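# Separate the phone from its case and set both down apart

## Task

Get the phone out of its case and leave the phone and case resting at least one finger-width from each other; the result must hold without the robot touching either, and at the end both grippers must be open and withdrawn.

## Robot and tools

Robot: two six-joint arms, left_arm and right_arm, each ending in a two-finger gripper. The names are labels only and do not indicate which side of any image an arm appears on.

World frame: a single shared frame. Its origin sits at table-top height, midway between the arm bases, roughly 5 to 10 cm inside the near table edge. +x points out across the table, +z up, and left_arm is on the +y side. The state line reports each gripper as end_effector_position (metres) plus end_effector_quat_wxyz. That point lies between the finger pads, just under 1 cm behind the tips. Fingers extend along the gripper's +z axis and close along its y axis. Reported hand positions can be off, more so at long reach.

Row format (shared by execute_actions and move): one flat list of 14 numbers covering both arms, even when only one moves. First left_arm: waist, shoulder, elbow, wrist pitch, wrist yaw, wrist roll, then opening. Then the same seven for right_arm. The joint values are absolute target angles in radians, not offsets, in the same units the Joint positions line uses. Stated ranges: waist -2.618 to 3.054, shoulder 0.000 to 3.142, elbow 0.000 to 3.142, wrist pitch -1.571 to 1.571, wrist yaw -1.571 to 1.571, wrist roll -2.094 to 2.094. True ends may sit up to 0.036 rad either side. A call is rejected if a target exceeds a stated end by more than 0.036 and lies beyond the joint's current angle. Targets beyond the real end get clipped, and the result then says "joint sent to its limit". Opening is a unitless value from -1 (shut) to +1 (fully open, 0.087 m between pads).

execute_actions(actions): a list of up to 15 actions. Each action is a table of up to 15 rows, one row per 1/30 s control step. If a table has fewer than 15 rows, its final row is repeated to fill the rest. An empty list simply returns the current state and images.

move(target, speed, blocking): target is one 14-number absolute row. Every joint travels from its present angle along a path that completes in sync with the others, so grippers tend to trace curves. speed, in rad/s from 0.01 to 2 (default 0.5), caps the joint with the longest travel. The move lasts at least 0.5 s and at most 10 s; if cut off at 10 s, the joints stop short. Opening values take effect at the start. The move does not avoid obstacles or the other arm. Faster motion, or a target set deeper past a contact, means harder impacts. With blocking=false the call returns after 0.5 s and motion continues. Until a result shows it has finished, other moves and execute_actions are refused, so use wait(0) or stop. The extra line reads move: <ending> (done, off_target, moving, held, fault), then limits=held or limits=none, then each arm's joint furthest from its target.

wait(seconds): 0 to 10. Lets time pass while holding the last commands; a running move continues. stop(): brakes a running move; braking needs room, and the fingers keep moving. zoom_image(camera, region): camera is cam_high, cam_low, cam_left_wrist or cam_right_wrist (all 504x504). region is [x0,y0,x1,y1] in pixels from the top-left corner, no larger than 504x504. finished_scene(scene): ends the scene (1 or 2) permanently and reports success. Replying without any tool call ends every remaining scene.

Motion limits: each step, joint targets are clamped to a lead ahead of the measured angle: waist 0.202, shoulder 0.258, elbow 0.238, wrist pitch 0.573, wrist yaw and roll 0.522 rad. Targets are also scaled back if they would move the gripper more than 70 mm. Large moves therefore take several actions, so resend whatever remains unfinished. Friction may leave a joint about 0.031 rad short, and changes smaller than that may not register. To keep a joint still, resend its Joint targets value.

Result lines: Joint positions / Joint velocities list the six joints per arm (rad, rad/s) plus the pad gap (m). Joint targets shows the angles currently being driven to. grip_measured gives the finger opening on the command scale; each gripper can be off by about 1 mm. To hold something, command roughly 0.02 below grip_measured; less than that grips more lightly. Pads exert up to about 20 N, and a quick close can squeeze harder. "joint command not followed" means a clearance check altered targets. HELD in the step readings means part of that row was held back. Torques are raw drive output with offsets and noise. MOTOR HOT appears at 75 °C. At 90 °C the arm stops for 10 s, and at 100 °C the arm goes limp and drops. Heat builds while gripping, even during thinking time. Thinking time counts as real time while the robot holds its last command.

Cautions: rigid objects must never leave the table. Avoid drops, slips, slams and hard pushes. Keep the arms from colliding or pressing on each other. Watch for the base bar and back plate, which can rise about 3 cm above the table and give no warning. Loose objects may occasionally be nudged by outside forces. Before finishing, let go, pull both arms clear, and confirm that phone and case lie separated and stable. Camera calibration parameters were provided and may be a few degrees or millimetres off.

Each tool is called after "Emit:" by a JSON object that holds its "name" and its "arguments".

## Session

Emit:
{"name": "execute_actions", "arguments": {"actions": []}}

Scene clock: 0.00 s.
left_arm: end_effector_position=(+0.5415, +0.2626, +0.2337) grip_measured=+0.997 end_effector_quat_wxyz=(+0.086, +0.619, +0.636, +0.453) | right_arm: end_effector_position=(+0.3099, -0.0998, +0.1819) grip_measured=+1.000 end_effector_quat_wxyz=(-0.076, +0.278, +0.906, +0.311)
Joint names: [waist, shoulder, elbow, wrist pitch, wrist yaw, wrist roll]
Joint positions: left_arm=[-0.415  2.198  2.119 -0.852 -0.751  1.407  0.087] | right_arm=[ 0.353  1.788  1.543 -1.083 -0.621  0.95   0.087]
Joint velocities: left_arm=[-0.002  0.017  0.002 -0.11   0.022 -0.081 -0.001] | right_arm=[ 0.022  0.007 -0.012 -0.081  0.022  0.007  0.   ]
Joint torques (N m, as the arm reports them, + toward a larger angle): no reading
Joint targets: left_arm=[-0.415 2.198 2.119 -0.852 -0.751 1.407] | right_arm=[0.353 1.788 1.543 -1.083 -0.621 0.950]

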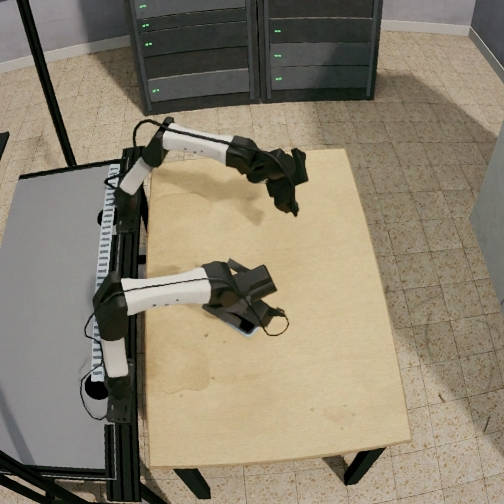

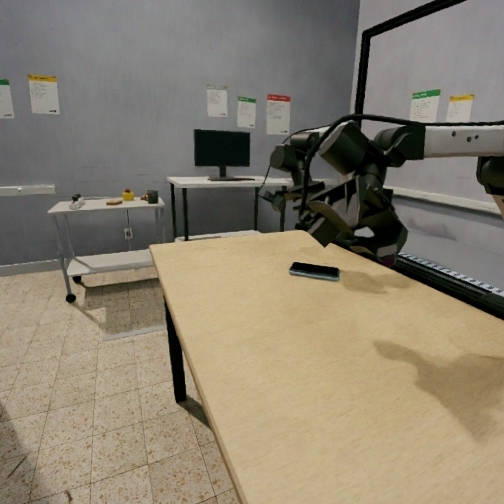

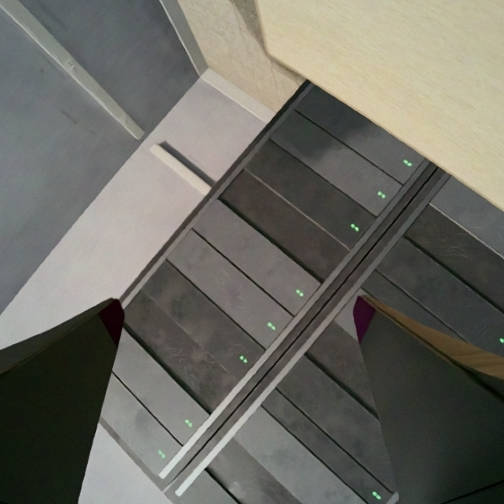

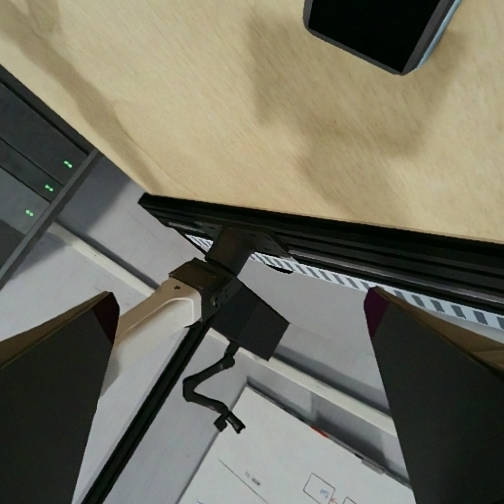

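Emit:
{"name": "move", "arguments": {"target": [0,1.4,1.4,-0.8,0,0,1, 0,1.4,1.4,-0.8,0,0,1], "speed": 0.8}}

Emit:
{"name": "zoom_image", "arguments": {"camera": "cam_high", "region": [170,260,310,380]}}

Emit:
{"name": "zoom_image", "arguments": {"camera": "cam_low", "region": [275,245,355,295]}}

Scene clock: 14.77 s.
left_arm: end_effector_position=(+0.3661, +0.3316, +0.2352) grip_measured=+0.997 end_effector_quat_wxyz=(+0.374, -0.001, +0.927, +0.013) | right_arm: end_effector_position=(+0.3711, -0.3433, +0.2413) grip_measured=+1.000 end_effector_quat_wxyz=(+0.380, +0.033, +0.924, -0.011)
Joint names: [waist, shoulder, elbow, wrist pitch, wrist yaw, wrist roll]
Joint positions: left_arm=[-0.007  1.412  1.418 -0.817 -0.007  0.009  0.087] | right_arm=[ 0.008  1.414  1.427 -0.811 -0.01   0.008  0.087]
Joint velocities: left_arm=[-0.007 -0.007  0.002 -0.081 -0.037 -0.022 -0.   ] | right_arm=[-0.027  0.012 -0.002  0.051 -0.022 -0.007  0.   ]
Joint torques (N m, as the arm reports them, + toward a larger angle): left_arm=[ 0.72 -5.9   6.25  1.71  0.06 -0.07] | right_arm=[-0.56 -5.99  5.16  1.64  0.09 -0.11]
Joint targets: left_arm=[-0.000 1.400 1.400 -0.800 0.000 -0.000] | right_arm=[0.000 1.400 1.400 -0.800 -0.000 0.000]
move: off_target (right_arm); limits=none; left_arm: farthest joint: the elbow, 0.018 radians from its target (0.719 radians at the start); right_arm: farthest joint: the elbow, 0.027 radians from its target (0.143 radians at the start)
camera_calibration (this result's frames):
cam_left_wrist: T_world_to_cam=[[-0.00875898, -0.999907, -0.0104715, 0.333748], [-0.994738, 0.00764382, 0.102162, 0.363749], [-0.102072, 0.0113112, -0.994713, 0.407038], [0, 0, 0, 1]] pos_world=[0.406305, 0.326332, 0.37122]
cam_right_wrist: T_world_to_cam=[[-0.0808125, -0.99631, 0.028905, -0.328701], [-0.990747, 0.0834663, 0.107025, 0.390207], [-0.109042, -0.0199886, -0.993836, 0.41417], [0, 0, 0, 1]] pos_world=[0.405196, -0.351779, 0.379357]

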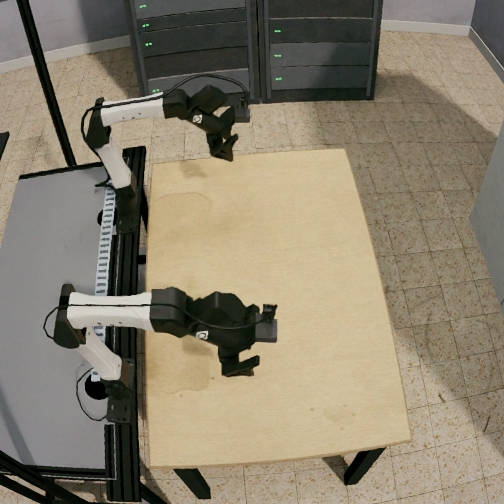

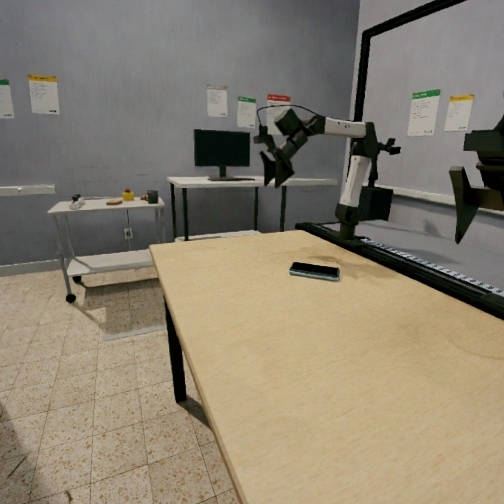

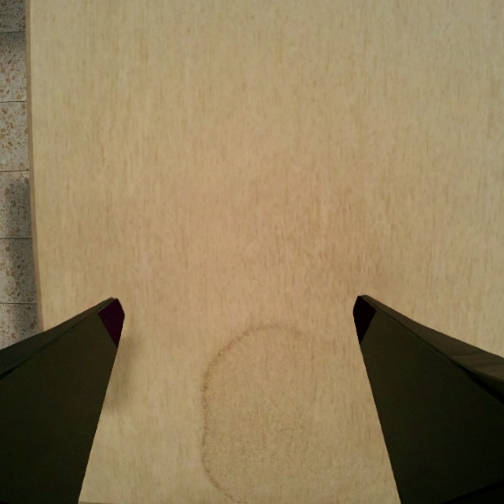

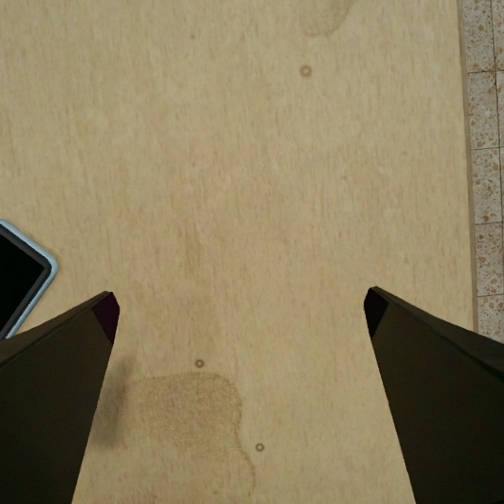

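Region (170, 260, 310, 380) of cam_high's 504x504 image, scaled by 3.600, with more detail than that image has; it fills the top 432 rows of this view, and the rest is white.

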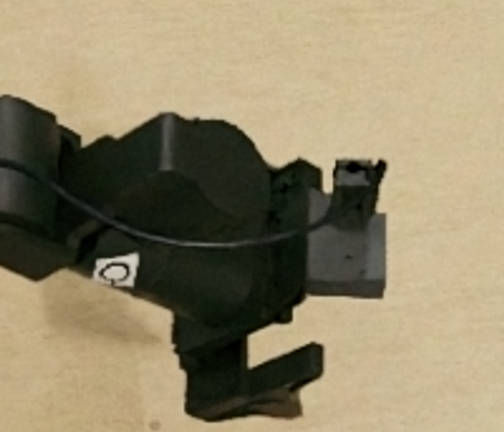

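Region (275, 245, 355, 295) of cam_low's 504x504 image, scaled by 6.300, with more detail than that image has; it fills the top 315 rows of this view, and the rest is white.

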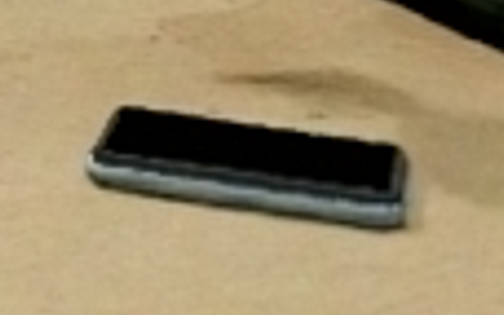

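Emit:
{"name": "zoom_image", "arguments": {"camera": "cam_low", "region": [240,90,360,210]}}

Emit:
{"name": "move", "arguments": {"target": [0,1.4,1.4,-0.8,0,0,1, 0.55,1.4,1.25,-0.8,0,0,1], "speed": 0.8}}

Region (240, 90, 360, 210) of cam_low's 504x504 image, scaled by 4.200, with more detail than that image has.

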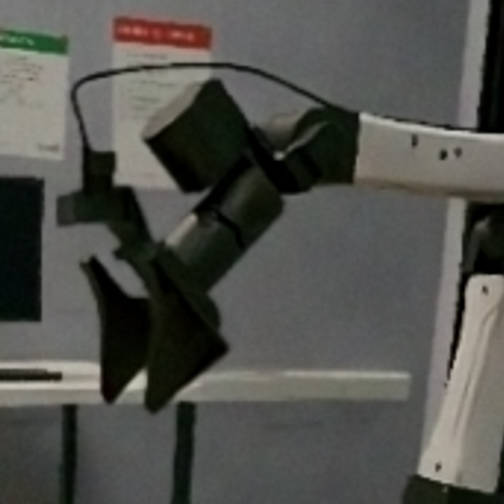

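Scene clock: 27.13 s.
left_arm: end_effector_position=(+0.3662, +0.3315, +0.2353) grip_measured=+0.997 end_effector_quat_wxyz=(+0.374, -0.001, +0.927, +0.012) | right_arm: end_effector_position=(+0.3095, -0.1650, +0.1819) grip_measured=+1.000 end_effector_quat_wxyz=(+0.300, -0.220, +0.926, +0.070)
Joint names: [waist, shoulder, elbow, wrist pitch, wrist yaw, wrist roll]
Joint positions: left_arm=[-0.007  1.412  1.418 -0.817 -0.007  0.008  0.087] | right_arm=[ 0.546  1.414  1.273 -0.806 -0.005  0.007  0.087]
Joint velocities: left_arm=[ 0.012  0.027  0.002 -0.11   0.037  0.007 -0.   ] | right_arm=[-0.012 -0.017 -0.012 -0.007  0.022 -0.007  0.   ]
Joint torques (N m, as the arm reports them, + toward a larger angle): left_arm=[ 0.73 -5.99  6.3   1.73  0.   -0.07] | right_arm=[ 0.31 -6.04  5.54  1.42  0.04 -0.1 ]
Joint targets: left_arm=[0.000 1.400 1.400 -0.800 0.000 -0.000] | right_arm=[0.550 1.400 1.250 -0.800 0.000 -0.000]
move: off_target (right_arm); limits=none; left_arm: farthest joint: the elbow, 0.018 radians from its target (0.018 radians at the start); right_arm: farthest joint: the elbow, 0.023 radians from its target (0.177 radians at the start)
camera_calibration (this result's frames):
cam_left_wrist: T_world_to_cam=[[-0.00847527, -0.999917, -0.00967576, 0.333363], [-0.994781, 0.00744707, 0.101757, 0.364001], [-0.101677, 0.0104877, -0.994762, 0.40724], [0, 0, 0, 1]] pos_world=[0.406334, 0.326354, 0.371293]
cam_right_wrist: T_world_to_cam=[[0.442577, -0.895936, 0.0377317, -0.301355], [-0.870365, -0.419056, 0.258569, 0.172858], [-0.21585, -0.147277, -0.965256, 0.358824], [0, 0, 0, 1]] pos_world=[0.361274, -0.144711, 0.313032]

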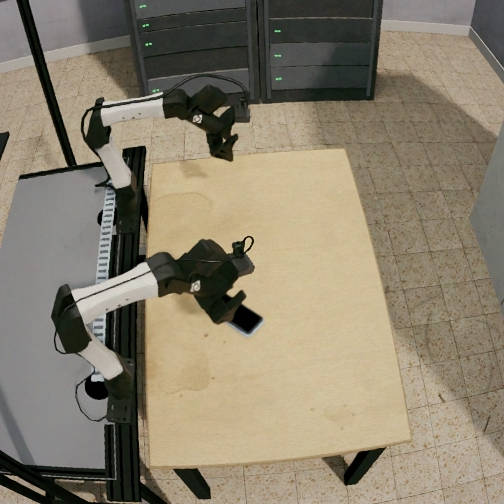

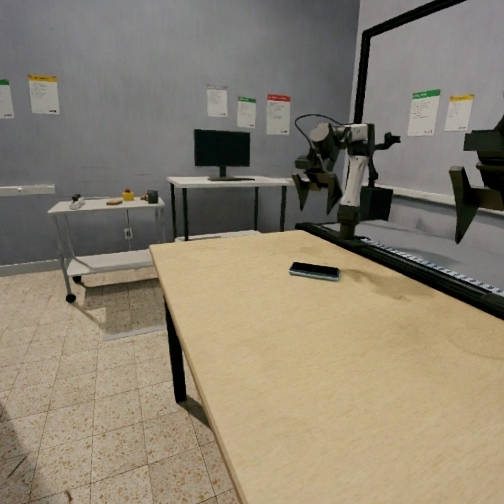

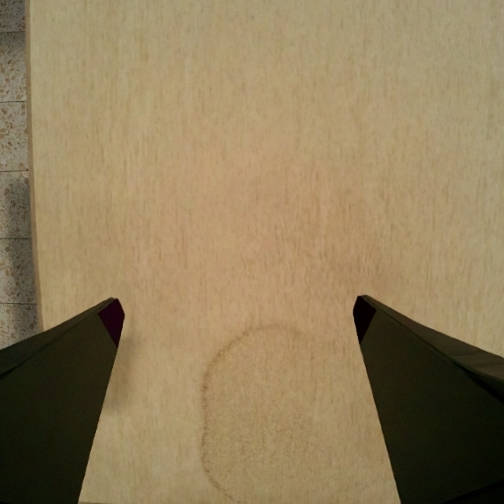

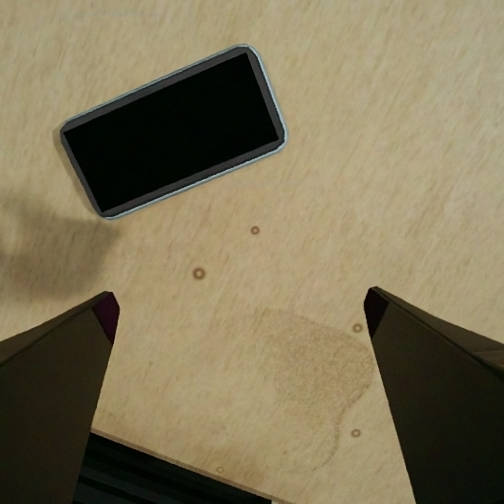

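Emit:
{"name": "move", "arguments": {"target": [0,1.4,1.4,-0.8,0,0,1, 0.632,2.05,1.9,-1.42,0,1.29,1], "speed": 0.8}}

Scene clock: 58.80 s.
left_arm: end_effector_position=(+0.3662, +0.3315, +0.2353) grip_measured=+0.997 end_effector_quat_wxyz=(+0.374, -0.001, +0.927, +0.012) | right_arm: end_effector_position=(+0.3097, -0.0878, +0.1315) grip_measured=+1.000 end_effector_quat_wxyz=(+0.008, +0.360, +0.933, +0.005)
Joint names: [waist, shoulder, elbow, wrist pitch, wrist yaw, wrist roll]
Joint positions: left_arm=[-0.007  1.412  1.418 -0.817 -0.007  0.008  0.087] | right_arm=[ 0.625  2.032  1.879 -1.402 -0.005  1.282  0.087]
Joint velocities: left_arm=[ 0.002  0.002 -0.032  0.066 -0.007 -0.051 -0.001] | right_arm=[-0.002 -0.032  0.022 -0.037 -0.066  0.081  0.   ]
Joint torques (N m, as the arm reports them, + toward a larger angle): left_arm=[ 0.71 -5.9   6.3   1.72  0.01 -0.07] | right_arm=[ 0.51 -8.28  7.84  0.18  0.11  0.05]
Joint targets: left_arm=[-0.000 1.400 1.400 -0.800 -0.000 0.000] | right_arm=[0.632 2.050 1.900 -1.420 -0.000 1.290]
move: off_target (right_arm); limits=none; left_arm: farthest joint: the elbow, 0.018 radians from its target (0.018 radians at the start); right_arm: farthest joint: the elbow, 0.021 radians from its target (0.627 radians at the start)
camera_calibration (this result's frames):
cam_left_wrist: T_world_to_cam=[[-0.00847527, -0.999917, -0.00967576, 0.333363], [-0.994781, 0.00744707, 0.101757, 0.364001], [-0.101677, 0.0104877, -0.994762, 0.40724], [0, 0, 0, 1]] pos_world=[0.406334, 0.326354, 0.371293]
cam_right_wrist: T_world_to_cam=[[-0.659577, -0.751459, 0.016371, 0.126528], [-0.472177, 0.431193, 0.768844, 0.102679], [-0.584814, 0.499382, -0.639227, 0.449826], [0, 0, 0, 1]] pos_world=[0.395002, -0.173828, 0.206525]

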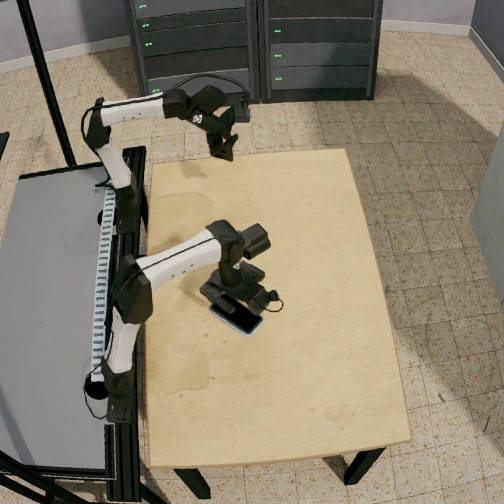

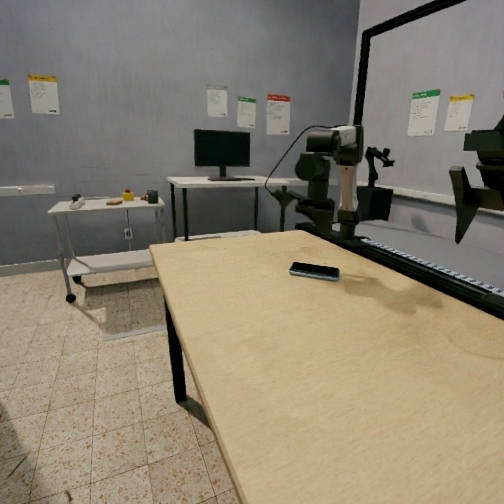

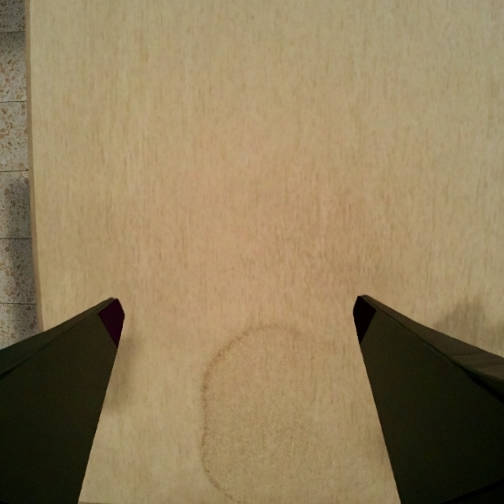

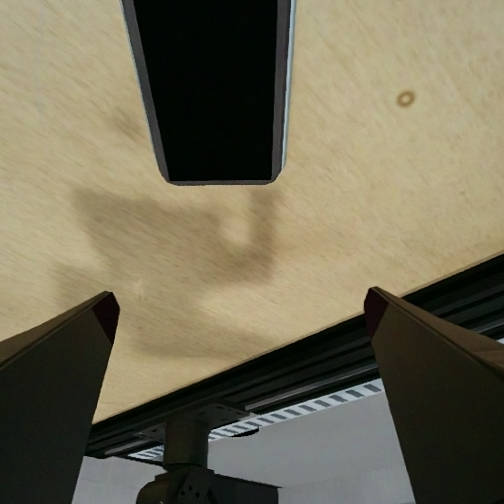

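Emit:
{"name": "move", "arguments": {"target": [0,1.4,1.4,-0.8,0,0,1, 0.53,2.18,1.756,-1.17,0,1.188,1], "speed": 0.4}}

Emit:
{"name": "zoom_image", "arguments": {"camera": "cam_low", "region": [260,210,360,290]}}

Scene clock: 78.43 s.
left_arm: end_effector_position=(+0.3662, +0.3315, +0.2353) grip_measured=+0.997 end_effector_quat_wxyz=(+0.374, -0.001, +0.927, +0.012) | right_arm: end_effector_position=(+0.3476, -0.1087, +0.0537) grip_measured=+1.000 end_effector_quat_wxyz=(+0.000, +0.361, +0.933, -0.004)
Joint names: [waist, shoulder, elbow, wrist pitch, wrist yaw, wrist roll]
Joint positions: left_arm=[-0.007  1.412  1.418 -0.817 -0.007  0.008  0.087] | right_arm=[ 0.536  2.168  1.775 -1.187 -0.005  1.196  0.087]
Joint velocities: left_arm=[-0.002 -0.012 -0.007  0.066 -0.007  0.051  0.   ] | right_arm=[-0.002  0.007 -0.002 -0.037 -0.022 -0.022  0.   ]
Joint torques (N m, as the arm reports them, + toward a larger angle): left_arm=[ 0.71 -5.92  6.27  1.73  0.01 -0.09] | right_arm=[-0.41 -9.59  4.79  0.45  0.11 -0.12]
Joint targets: left_arm=[0.000 1.400 1.400 -0.800 0.000 -0.000] | right_arm=[0.530 2.180 1.756 -1.170 -0.000 1.188]
move: done; limits=none; left_arm: farthest joint: the elbow, 0.018 radians from its target (0.018 radians at the start); right_arm: farthest joint: the elbow, 0.019 radians from its target (0.123 radians at the start)
camera_calibration (this result's frames):
cam_left_wrist: T_world_to_cam=[[-0.00847527, -0.999917, -0.00967576, 0.333363], [-0.994781, 0.00744707, 0.101757, 0.364001], [-0.101677, 0.0104877, -0.994762, 0.40724], [0, 0, 0, 1]] pos_world=[0.406334, 0.326354, 0.371293]
cam_right_wrist: T_world_to_cam=[[-0.661479, -0.748933, 0.0393139, 0.136752], [-0.454428, 0.441963, 0.773411, 0.184154], [-0.596608, 0.493729, -0.632685, 0.435867], [0, 0, 0, 1]] pos_world=[0.434185, -0.194171, 0.127964]

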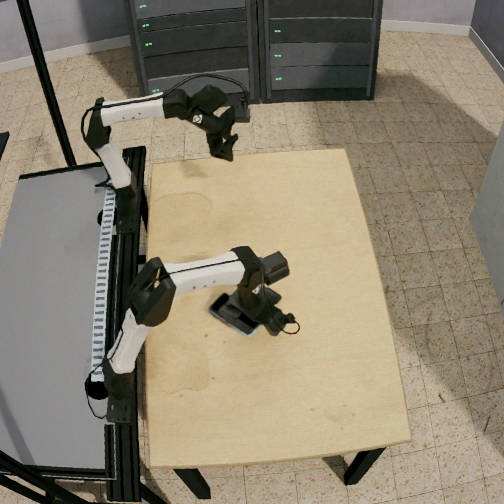

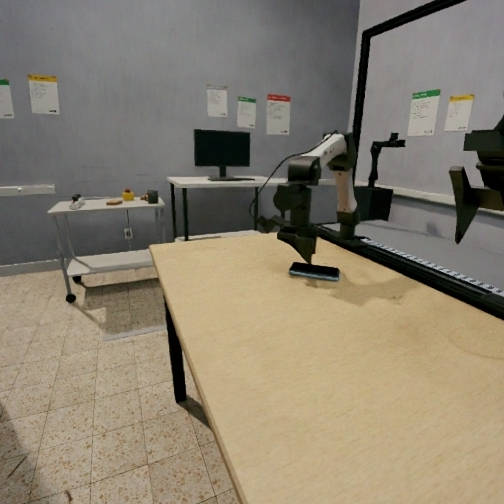

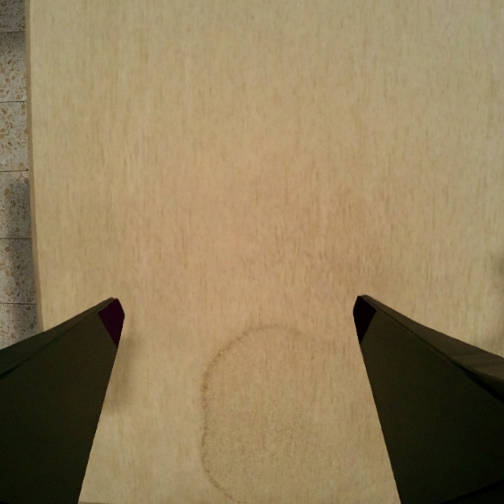

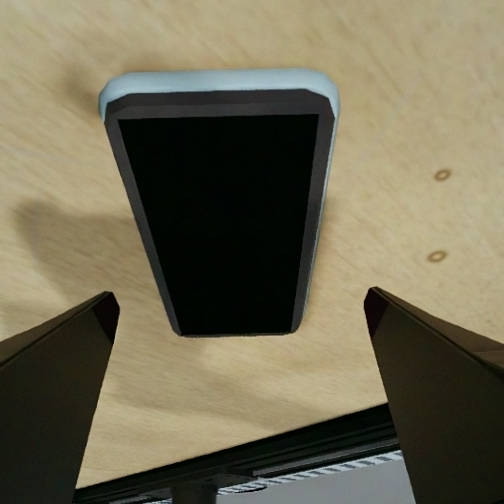

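Region (260, 210, 360, 290) of cam_low's 504x504 image, scaled by 5.040, with more detail than that image has; it fills the top 403 rows of this view, and the rest is white.

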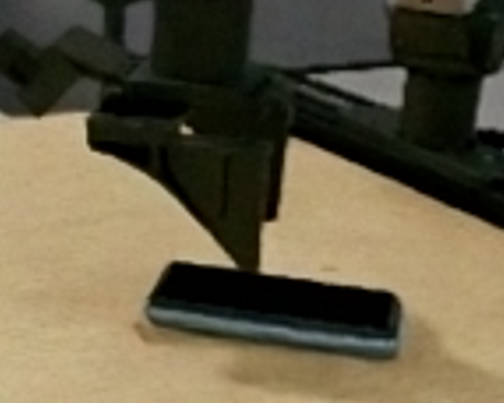

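Emit:
{"name": "zoom_image", "arguments": {"camera": "cam_right_wrist", "region": [90,50,350,200]}}

Region (90, 50, 350, 200) of cam_right_wrist's 504x504 image, scaled by 1.938, with more detail than that image has; it fills the top 291 rows of this view, and the rest is white.

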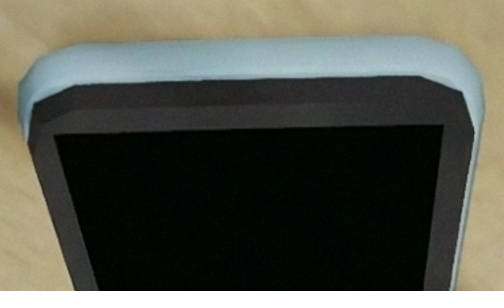

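Emit:
{"name": "move", "arguments": {"target": [0,1.4,1.4,-0.8,0,0,1, 0.53,2.2125,1.717,-1.09,0,1.188,1], "speed": 0.15}}

Emit:
{"name": "zoom_image", "arguments": {"camera": "cam_low", "region": [275,235,350,290]}}

Scene clock: 98.70 s.
left_arm: end_effector_position=(+0.3662, +0.3315, +0.2353) grip_measured=+0.997 end_effector_quat_wxyz=(+0.374, -0.001, +0.927, +0.012) | right_arm: end_effector_position=(+0.3542, -0.1058, +0.0342) grip_measured=+1.000 end_effector_quat_wxyz=(+0.006, +0.361, +0.933, +0.003)
Joint names: [waist, shoulder, elbow, wrist pitch, wrist yaw, wrist roll]
Joint positions: left_arm=[-0.007  1.412  1.418 -0.817 -0.007  0.008  0.087] | right_arm=[ 0.536  2.193  1.738 -1.106 -0.005  1.196  0.087]
Joint velocities: left_arm=[-0.012  0.012  0.007  0.051 -0.022  0.022  0.001] | right_arm=[-0.017  0.002  0.007 -0.125  0.007 -0.051  0.   ]
Joint torques (N m, as the arm reports them, + toward a larger angle): left_arm=[ 0.65 -5.87  6.27  1.73 -0.02 -0.07] | right_arm=[-0.4  -9.31  4.56  0.5   0.1  -0.11]
Joint targets: left_arm=[-0.000 1.400 1.400 -0.800 0.000 -0.000] | right_arm=[0.530 2.213 1.717 -1.090 0.000 1.188]
move: off_target (right_arm); limits=none; left_arm: farthest joint: the elbow, 0.018 radians from its target (0.018 radians at the start); right_arm: farthest joint: the elbow, 0.021 radians from its target (0.058 radians at the start)
camera_calibration (this result's frames):
cam_left_wrist: T_world_to_cam=[[-0.00847527, -0.999917, -0.00967576, 0.333363], [-0.994781, 0.00744707, 0.101757, 0.364001], [-0.101677, 0.0104877, -0.994762, 0.40724], [0, 0, 0, 1]] pos_world=[0.406334, 0.326354, 0.371293]
cam_right_wrist: T_world_to_cam=[[-0.661543, -0.749562, 0.0227435, 0.144592], [-0.467091, 0.435589, 0.769472, 0.204864], [-0.586674, 0.498416, -0.638275, 0.423113], [0, 0, 0, 1]] pos_world=[0.439573, -0.191742, 0.109137]

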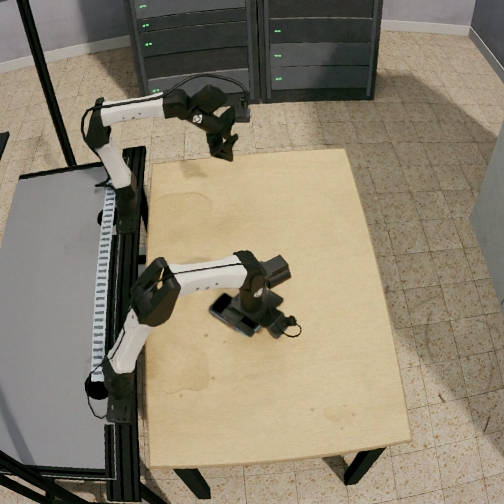

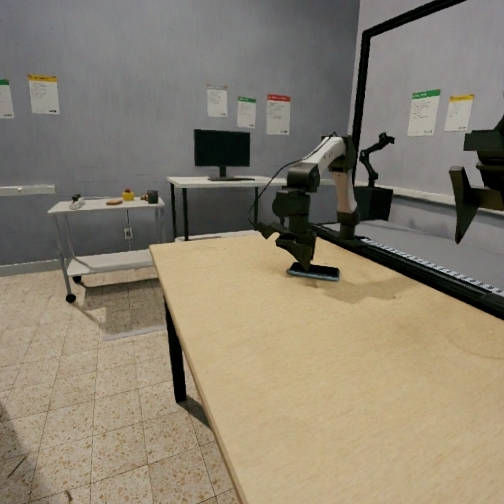

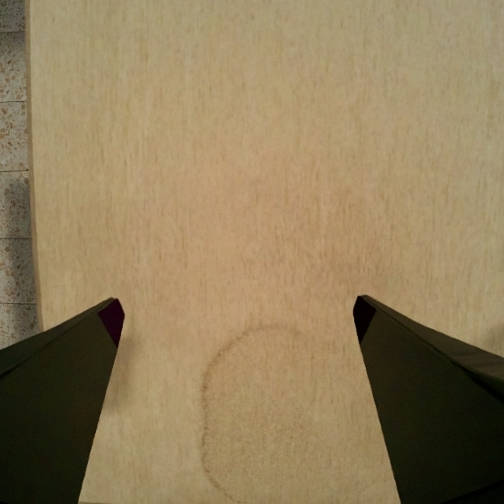

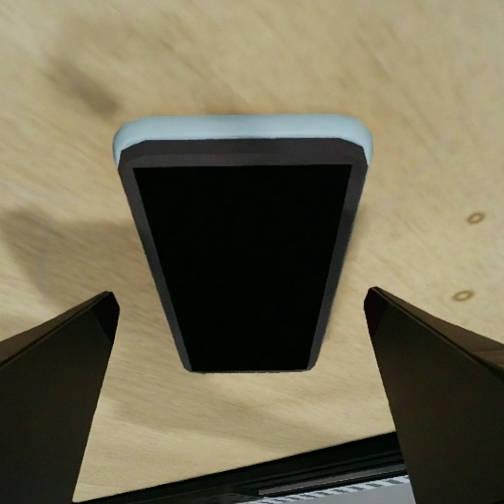

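Region (275, 235, 350, 290) of cam_low's 504x504 image, scaled by 6.720, with more detail than that image has; it fills the top 370 rows of this view, and the rest is white.

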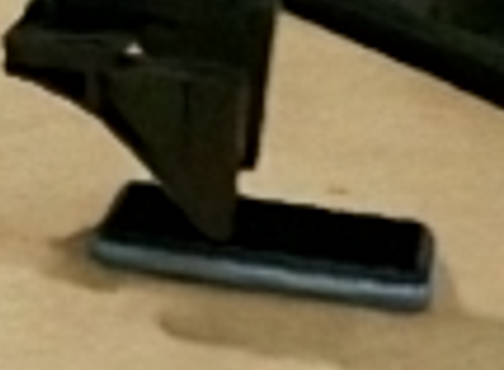

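Emit:
{"name": "move", "arguments": {"target": [0,1.4,1.4,-0.8,0,0,1, 0.567,2.216,1.676,-1.056,0,1.225,1], "speed": 0.08}}

Emit:
{"name": "zoom_image", "arguments": {"camera": "cam_low", "region": [275,235,350,290]}}

Scene clock: 109.43 s.
left_arm: end_effector_position=(+0.3662, +0.3315, +0.2353) grip_measured=+0.997 end_effector_quat_wxyz=(+0.374, -0.001, +0.927, +0.012) | right_arm: end_effector_position=(+0.3464, -0.0985, +0.0246) grip_measured=+1.000 end_effector_quat_wxyz=(+0.005, +0.359, +0.933, +0.001)
Joint names: [waist, shoulder, elbow, wrist pitch, wrist yaw, wrist roll]
Joint positions: left_arm=[-0.007  1.412  1.418 -0.817 -0.007  0.008  0.087] | right_arm=[ 0.56   2.193  1.699 -1.073 -0.005  1.217  0.087]
Joint velocities: left_arm=[-0.012  0.007  0.002 -0.037  0.007  0.022 -0.001] | right_arm=[-0.012 -0.017 -0.002  0.066 -0.051 -0.051  0.   ]
Joint torques (N m, as the arm reports them, + toward a larger angle): left_arm=[ 0.69 -5.93  6.32  1.74 -0.01 -0.08] | right_arm=[ 0.54 -9.04  4.4   0.48  0.11  0.06]
Joint targets: left_arm=[0.000 1.400 1.400 -0.800 0.000 -0.000] | right_arm=[0.567 2.216 1.676 -1.056 0.000 1.225]
move: off_target (right_arm); limits=none; left_arm: farthest joint: the elbow, 0.018 radians from its target (0.018 radians at the start); right_arm: farthest joint: the shoulder, 0.023 radians from its target (0.023 radians at the start)
camera_calibration (this result's frames):
cam_left_wrist: T_world_to_cam=[[-0.00847527, -0.999917, -0.00967576, 0.333363], [-0.994781, 0.00744707, 0.101757, 0.364001], [-0.101677, 0.0104877, -0.994762, 0.40724], [0, 0, 0, 1]] pos_world=[0.406334, 0.326354, 0.371293]
cam_right_wrist: T_world_to_cam=[[-0.659179, -0.751486, 0.0274293, 0.143994], [-0.464843, 0.435875, 0.770671, 0.204693], [-0.591104, 0.495259, -0.636643, 0.410017], [0, 0, 0, 1]] pos_world=[0.432431, -0.184076, 0.0993337]

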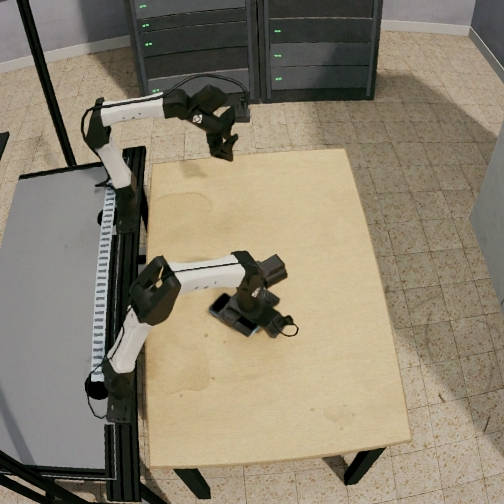

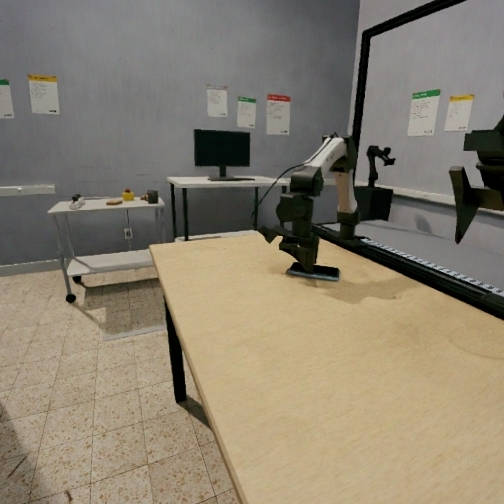

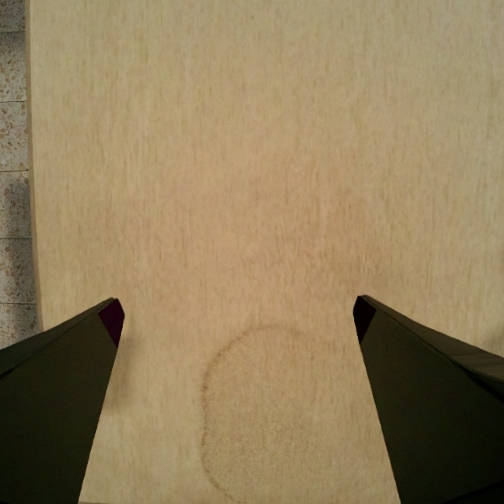

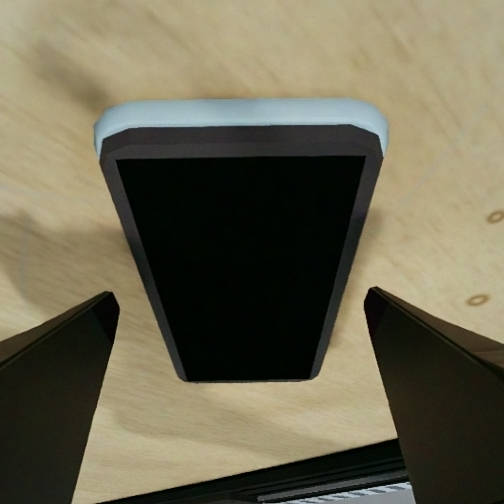

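Region (275, 235, 350, 290) of cam_low's 504x504 image, scaled by 6.720, with more detail than that image has; it fills the top 370 rows of this view, and the rest is white.

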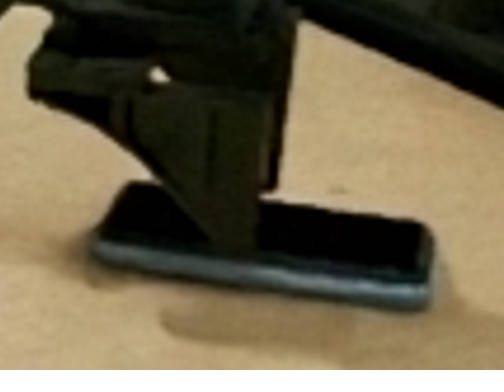

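Emit:
{"name": "move", "arguments": {"target": [0,1.4,1.4,-0.8,0,0,1, 0.567,2.216,1.66,-1.04,0,1.225,0.75], "speed": 0.04}}

Emit:
{"name": "zoom_image", "arguments": {"camera": "cam_low", "region": [285,250,340,290]}}

Scene clock: 119.87 s.
left_arm: end_effector_position=(+0.3662, +0.3315, +0.2353) grip_measured=+0.997 end_effector_quat_wxyz=(+0.374, -0.001, +0.927, +0.012) | right_arm: end_effector_position=(+0.3452, -0.0992, +0.0205) grip_measured=+0.750 end_effector_quat_wxyz=(+0.004, +0.359, +0.933, +0.000)
Joint names: [waist, shoulder, elbow, wrist pitch, wrist yaw, wrist roll]
Joint positions: left_arm=[-0.007  1.412  1.418 -0.817 -0.007  0.008  0.087] | right_arm=[ 0.56   2.193  1.683 -1.057 -0.005  1.217  0.077]
Joint velocities: left_arm=[ 0.012  0.012 -0.007  0.037 -0.095 -0.037 -0.   ] | right_arm=[ 0.002  0.002 -0.032 -0.022  0.037 -0.022  0.001]
Joint torques (N m, as the arm reports them, + toward a larger angle): left_arm=[ 0.69 -5.93  6.27  1.74  0.01 -0.09] | right_arm=[ 0.47 -9.05  4.4   0.48  0.1   0.06]
Joint targets: left_arm=[0.000 1.400 1.400 -0.800 -0.000 0.000] | right_arm=[0.567 2.216 1.660 -1.040 -0.000 1.225]
move: off_target (right_arm); limits=none; left_arm: farthest joint: the elbow, 0.018 radians from its target (0.018 radians at the start); right_arm: farthest joint: the shoulder, 0.023 radians from its target (0.023 radians at the start)
camera_calibration (this result's frames):
cam_left_wrist: T_world_to_cam=[[-0.00847527, -0.999917, -0.00967576, 0.333363], [-0.994781, 0.00744707, 0.101757, 0.364001], [-0.101677, 0.0104877, -0.994762, 0.40724], [0, 0, 0, 1]] pos_world=[0.406334, 0.326354, 0.371293]
cam_right_wrist: T_world_to_cam=[[-0.65916, -0.751463, 0.0284961, 0.142785], [-0.464056, 0.436289, 0.770911, 0.207338], [-0.591743, 0.49493, -0.636305, 0.407231], [0, 0, 0, 1]] pos_world=[0.431311, -0.184713, 0.0952147]

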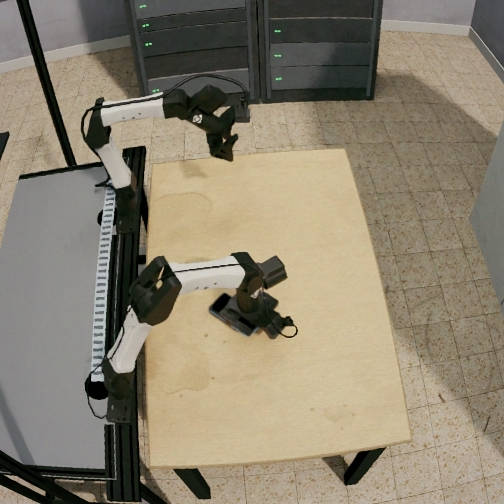

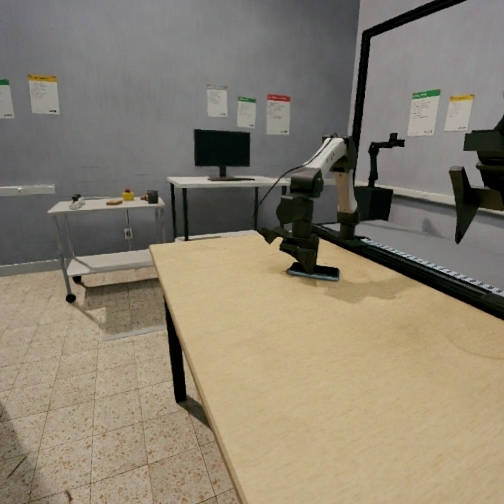

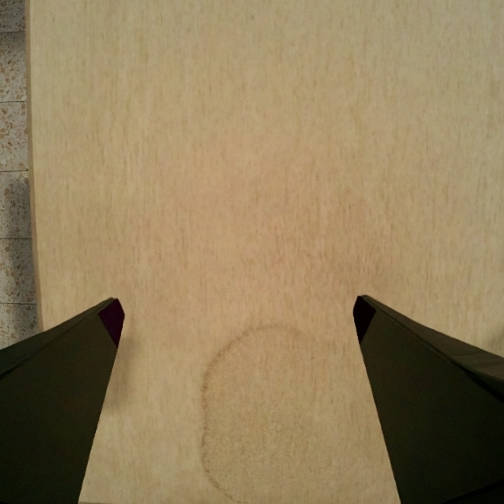

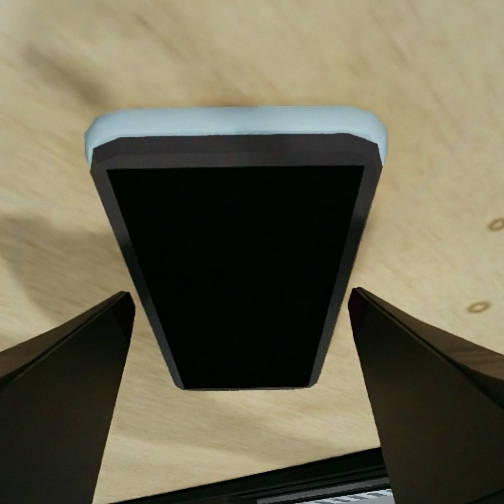

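Region (285, 250, 340, 290) of cam_low's 504x504 image, scaled by 9.164, with more detail than that image has; it fills the top 367 rows of this view, and the rest is white.

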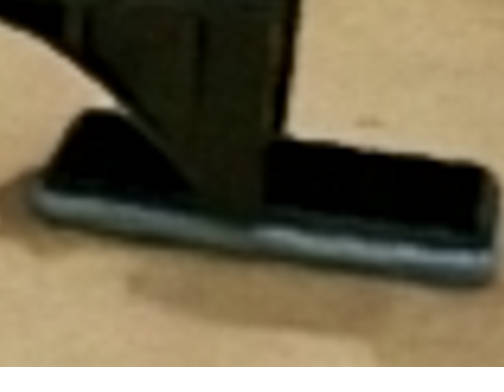

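Looks about right. Close slowly.

Emit:
{"name": "execute_actions", "arguments": {"actions": [[[0,1.4,1.4,-0.8,0,0,1, 0.567,2.216,1.66,-1.04,0,1.225,0.72],[0,1.4,1.4,-0.8,0,0,1, 0.567,2.216,1.66,-1.04,0,1.225,0.70],[0,1.4,1.4,-0.8,0,0,1, 0.567,2.216,1.66,-1.04,0,1.225,0.68],[0,1.4,1.4,-0.8,0,0,1, 0.567,2.216,1.66,-1.04,0,1.225,0.66],[0,1.4,1.4,-0.8,0,0,1, 0.567,2.216,1.66,-1.04,0,1.225,0.64]],[[0,1.4,1.4,-0.8,0,0,1, 0.567,2.216,1.66,-1.04,0,1.225,0.62],[0,1.4,1.4,-0.8,0,0,1, 0.567,2.216,1.66,-1.04,0,1.225,0.60],[0,1.4,1.4,-0.8,0,0,1, 0.567,2.216,1.66,-1.04,0,1.225,0.58],[0,1.4,1.4,-0.8,0,0,1, 0.567,2.216,1.66,-1.04,0,1.225,0.56]]]}}

Scene clock: 131.17 s.
left_arm: end_effector_position=(+0.3662, +0.3315, +0.2353) grip_measured=+0.997 end_effector_quat_wxyz=(+0.374, -0.001, +0.927, +0.012) | right_arm: end_effector_position=(+0.3456, -0.0992, +0.0205) grip_measured=+0.573 end_effector_quat_wxyz=(+0.005, +0.361, +0.933, +0.000)
Joint names: [waist, shoulder, elbow, wrist pitch, wrist yaw, wrist roll]
Joint positions: left_arm=[-0.007  1.412  1.418 -0.817 -0.007  0.008  0.087] | right_arm=[ 0.56   2.193  1.683 -1.056 -0.004  1.22   0.069]
Joint velocities: left_arm=[-0.017  0.007  0.007  0.051 -0.007  0.037  0.   ] | right_arm=[-0.017 -0.002 -0.017 -0.095  0.037  0.051 -0.   ]
Joint torques (N m, as the arm reports them, + toward a larger angle): left_arm=[ 0.74 -5.87  6.38  1.75  0.   -0.06] | right_arm=[ 0.5  -9.05  4.33  0.47  0.09  0.08]
Joint targets: left_arm=[-0.000 1.400 1.400 -0.800 0.000 -0.000] | right_arm=[0.567 2.216 1.660 -1.040 0.000 1.225]
Step readings (joint positions; steps 1 to 15: 1st action; 16 to 30: 2nd action):
0: left_arm=[-0.007 1.412 1.418 -0.817 -0.007 0.008] | right_arm=[0.560 2.193 1.683 -1.056 -0.005 1.217]
1: left_arm=[-0.007 1.412 1.418 -0.817 -0.007 0.008] | right_arm=[0.560 2.193 1.683 -1.056 -0.005 1.217]
2: left_arm=[-0.007 1.412 1.418 -0.817 -0.007 0.008] | right_arm=[0.560 2.193 1.683 -1.056 -0.005 1.217]
4: left_arm=[-0.007 1.412 1.418 -0.817 -0.007 0.008] | right_arm=[0.560 2.193 1.683 -1.056 -0.005 1.217]
8: left_arm=[-0.007 1.412 1.418 -0.817 -0.007 0.008] | right_arm=[0.560 2.193 1.683 -1.056 -0.005 1.217]
15: left_arm=[-0.007 1.412 1.418 -0.817 -0.007 0.008] | right_arm=[0.560 2.193 1.683 -1.056 -0.005 1.217]
16: left_arm=[-0.007 1.412 1.418 -0.817 -0.007 0.008] | right_arm=[0.560 2.193 1.683 -1.056 -0.005 1.217]
17: left_arm=[-0.007 1.412 1.418 -0.817 -0.007 0.008] | right_arm=[0.560 2.193 1.683 -1.056 -0.005 1.217]
19: left_arm=[-0.007 1.412 1.418 -0.817 -0.007 0.008] | right_arm=[0.560 2.193 1.683 -1.056 -0.005 1.217]
23: left_arm=[-0.007 1.412 1.418 -0.817 -0.007 0.008] | right_arm=[0.560 2.193 1.683 -1.056 -0.004 1.218]
30: Joint positions above
camera_calibration (this result's frames):
cam_left_wrist: T_world_to_cam=[[-0.00847527, -0.999917, -0.00967576, 0.333363], [-0.994781, 0.00744707, 0.101757, 0.364001], [-0.101677, 0.0104877, -0.994762, 0.40724], [0, 0, 0, 1]] pos_world=[0.406334, 0.326354, 0.371293]
cam_right_wrist: T_world_to_cam=[[-0.661197, -0.749683, 0.028174, 0.14389], [-0.463825, 0.438019, 0.770069, 0.207648], [-0.589648, 0.4961, -0.637338, 0.406813], [0, 0, 0, 1]] pos_world=[0.431328, -0.184902, 0.0953208]

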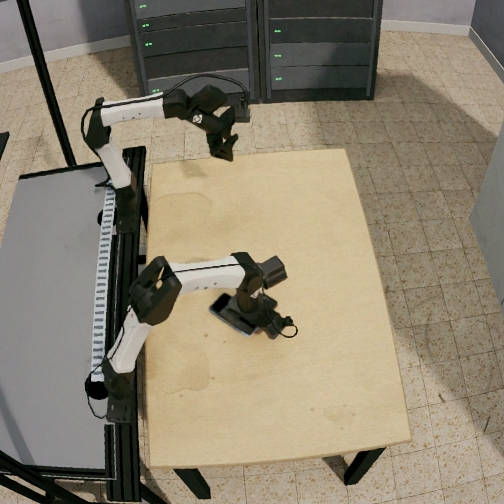

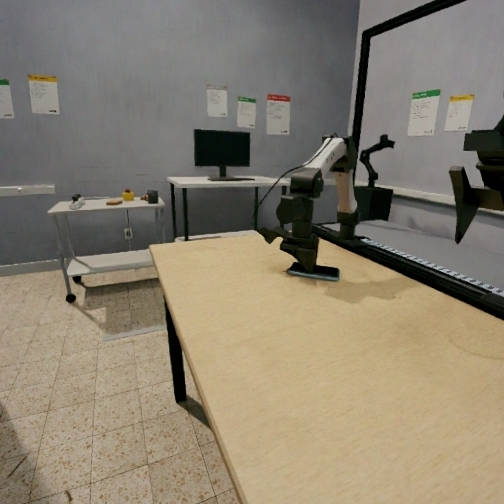

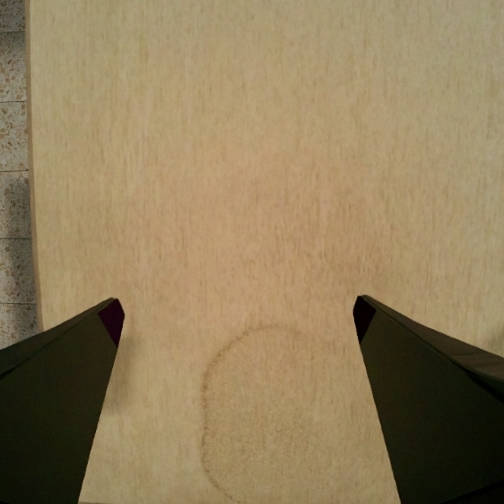

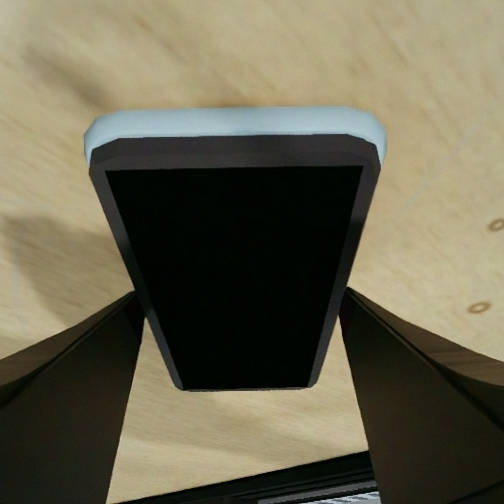

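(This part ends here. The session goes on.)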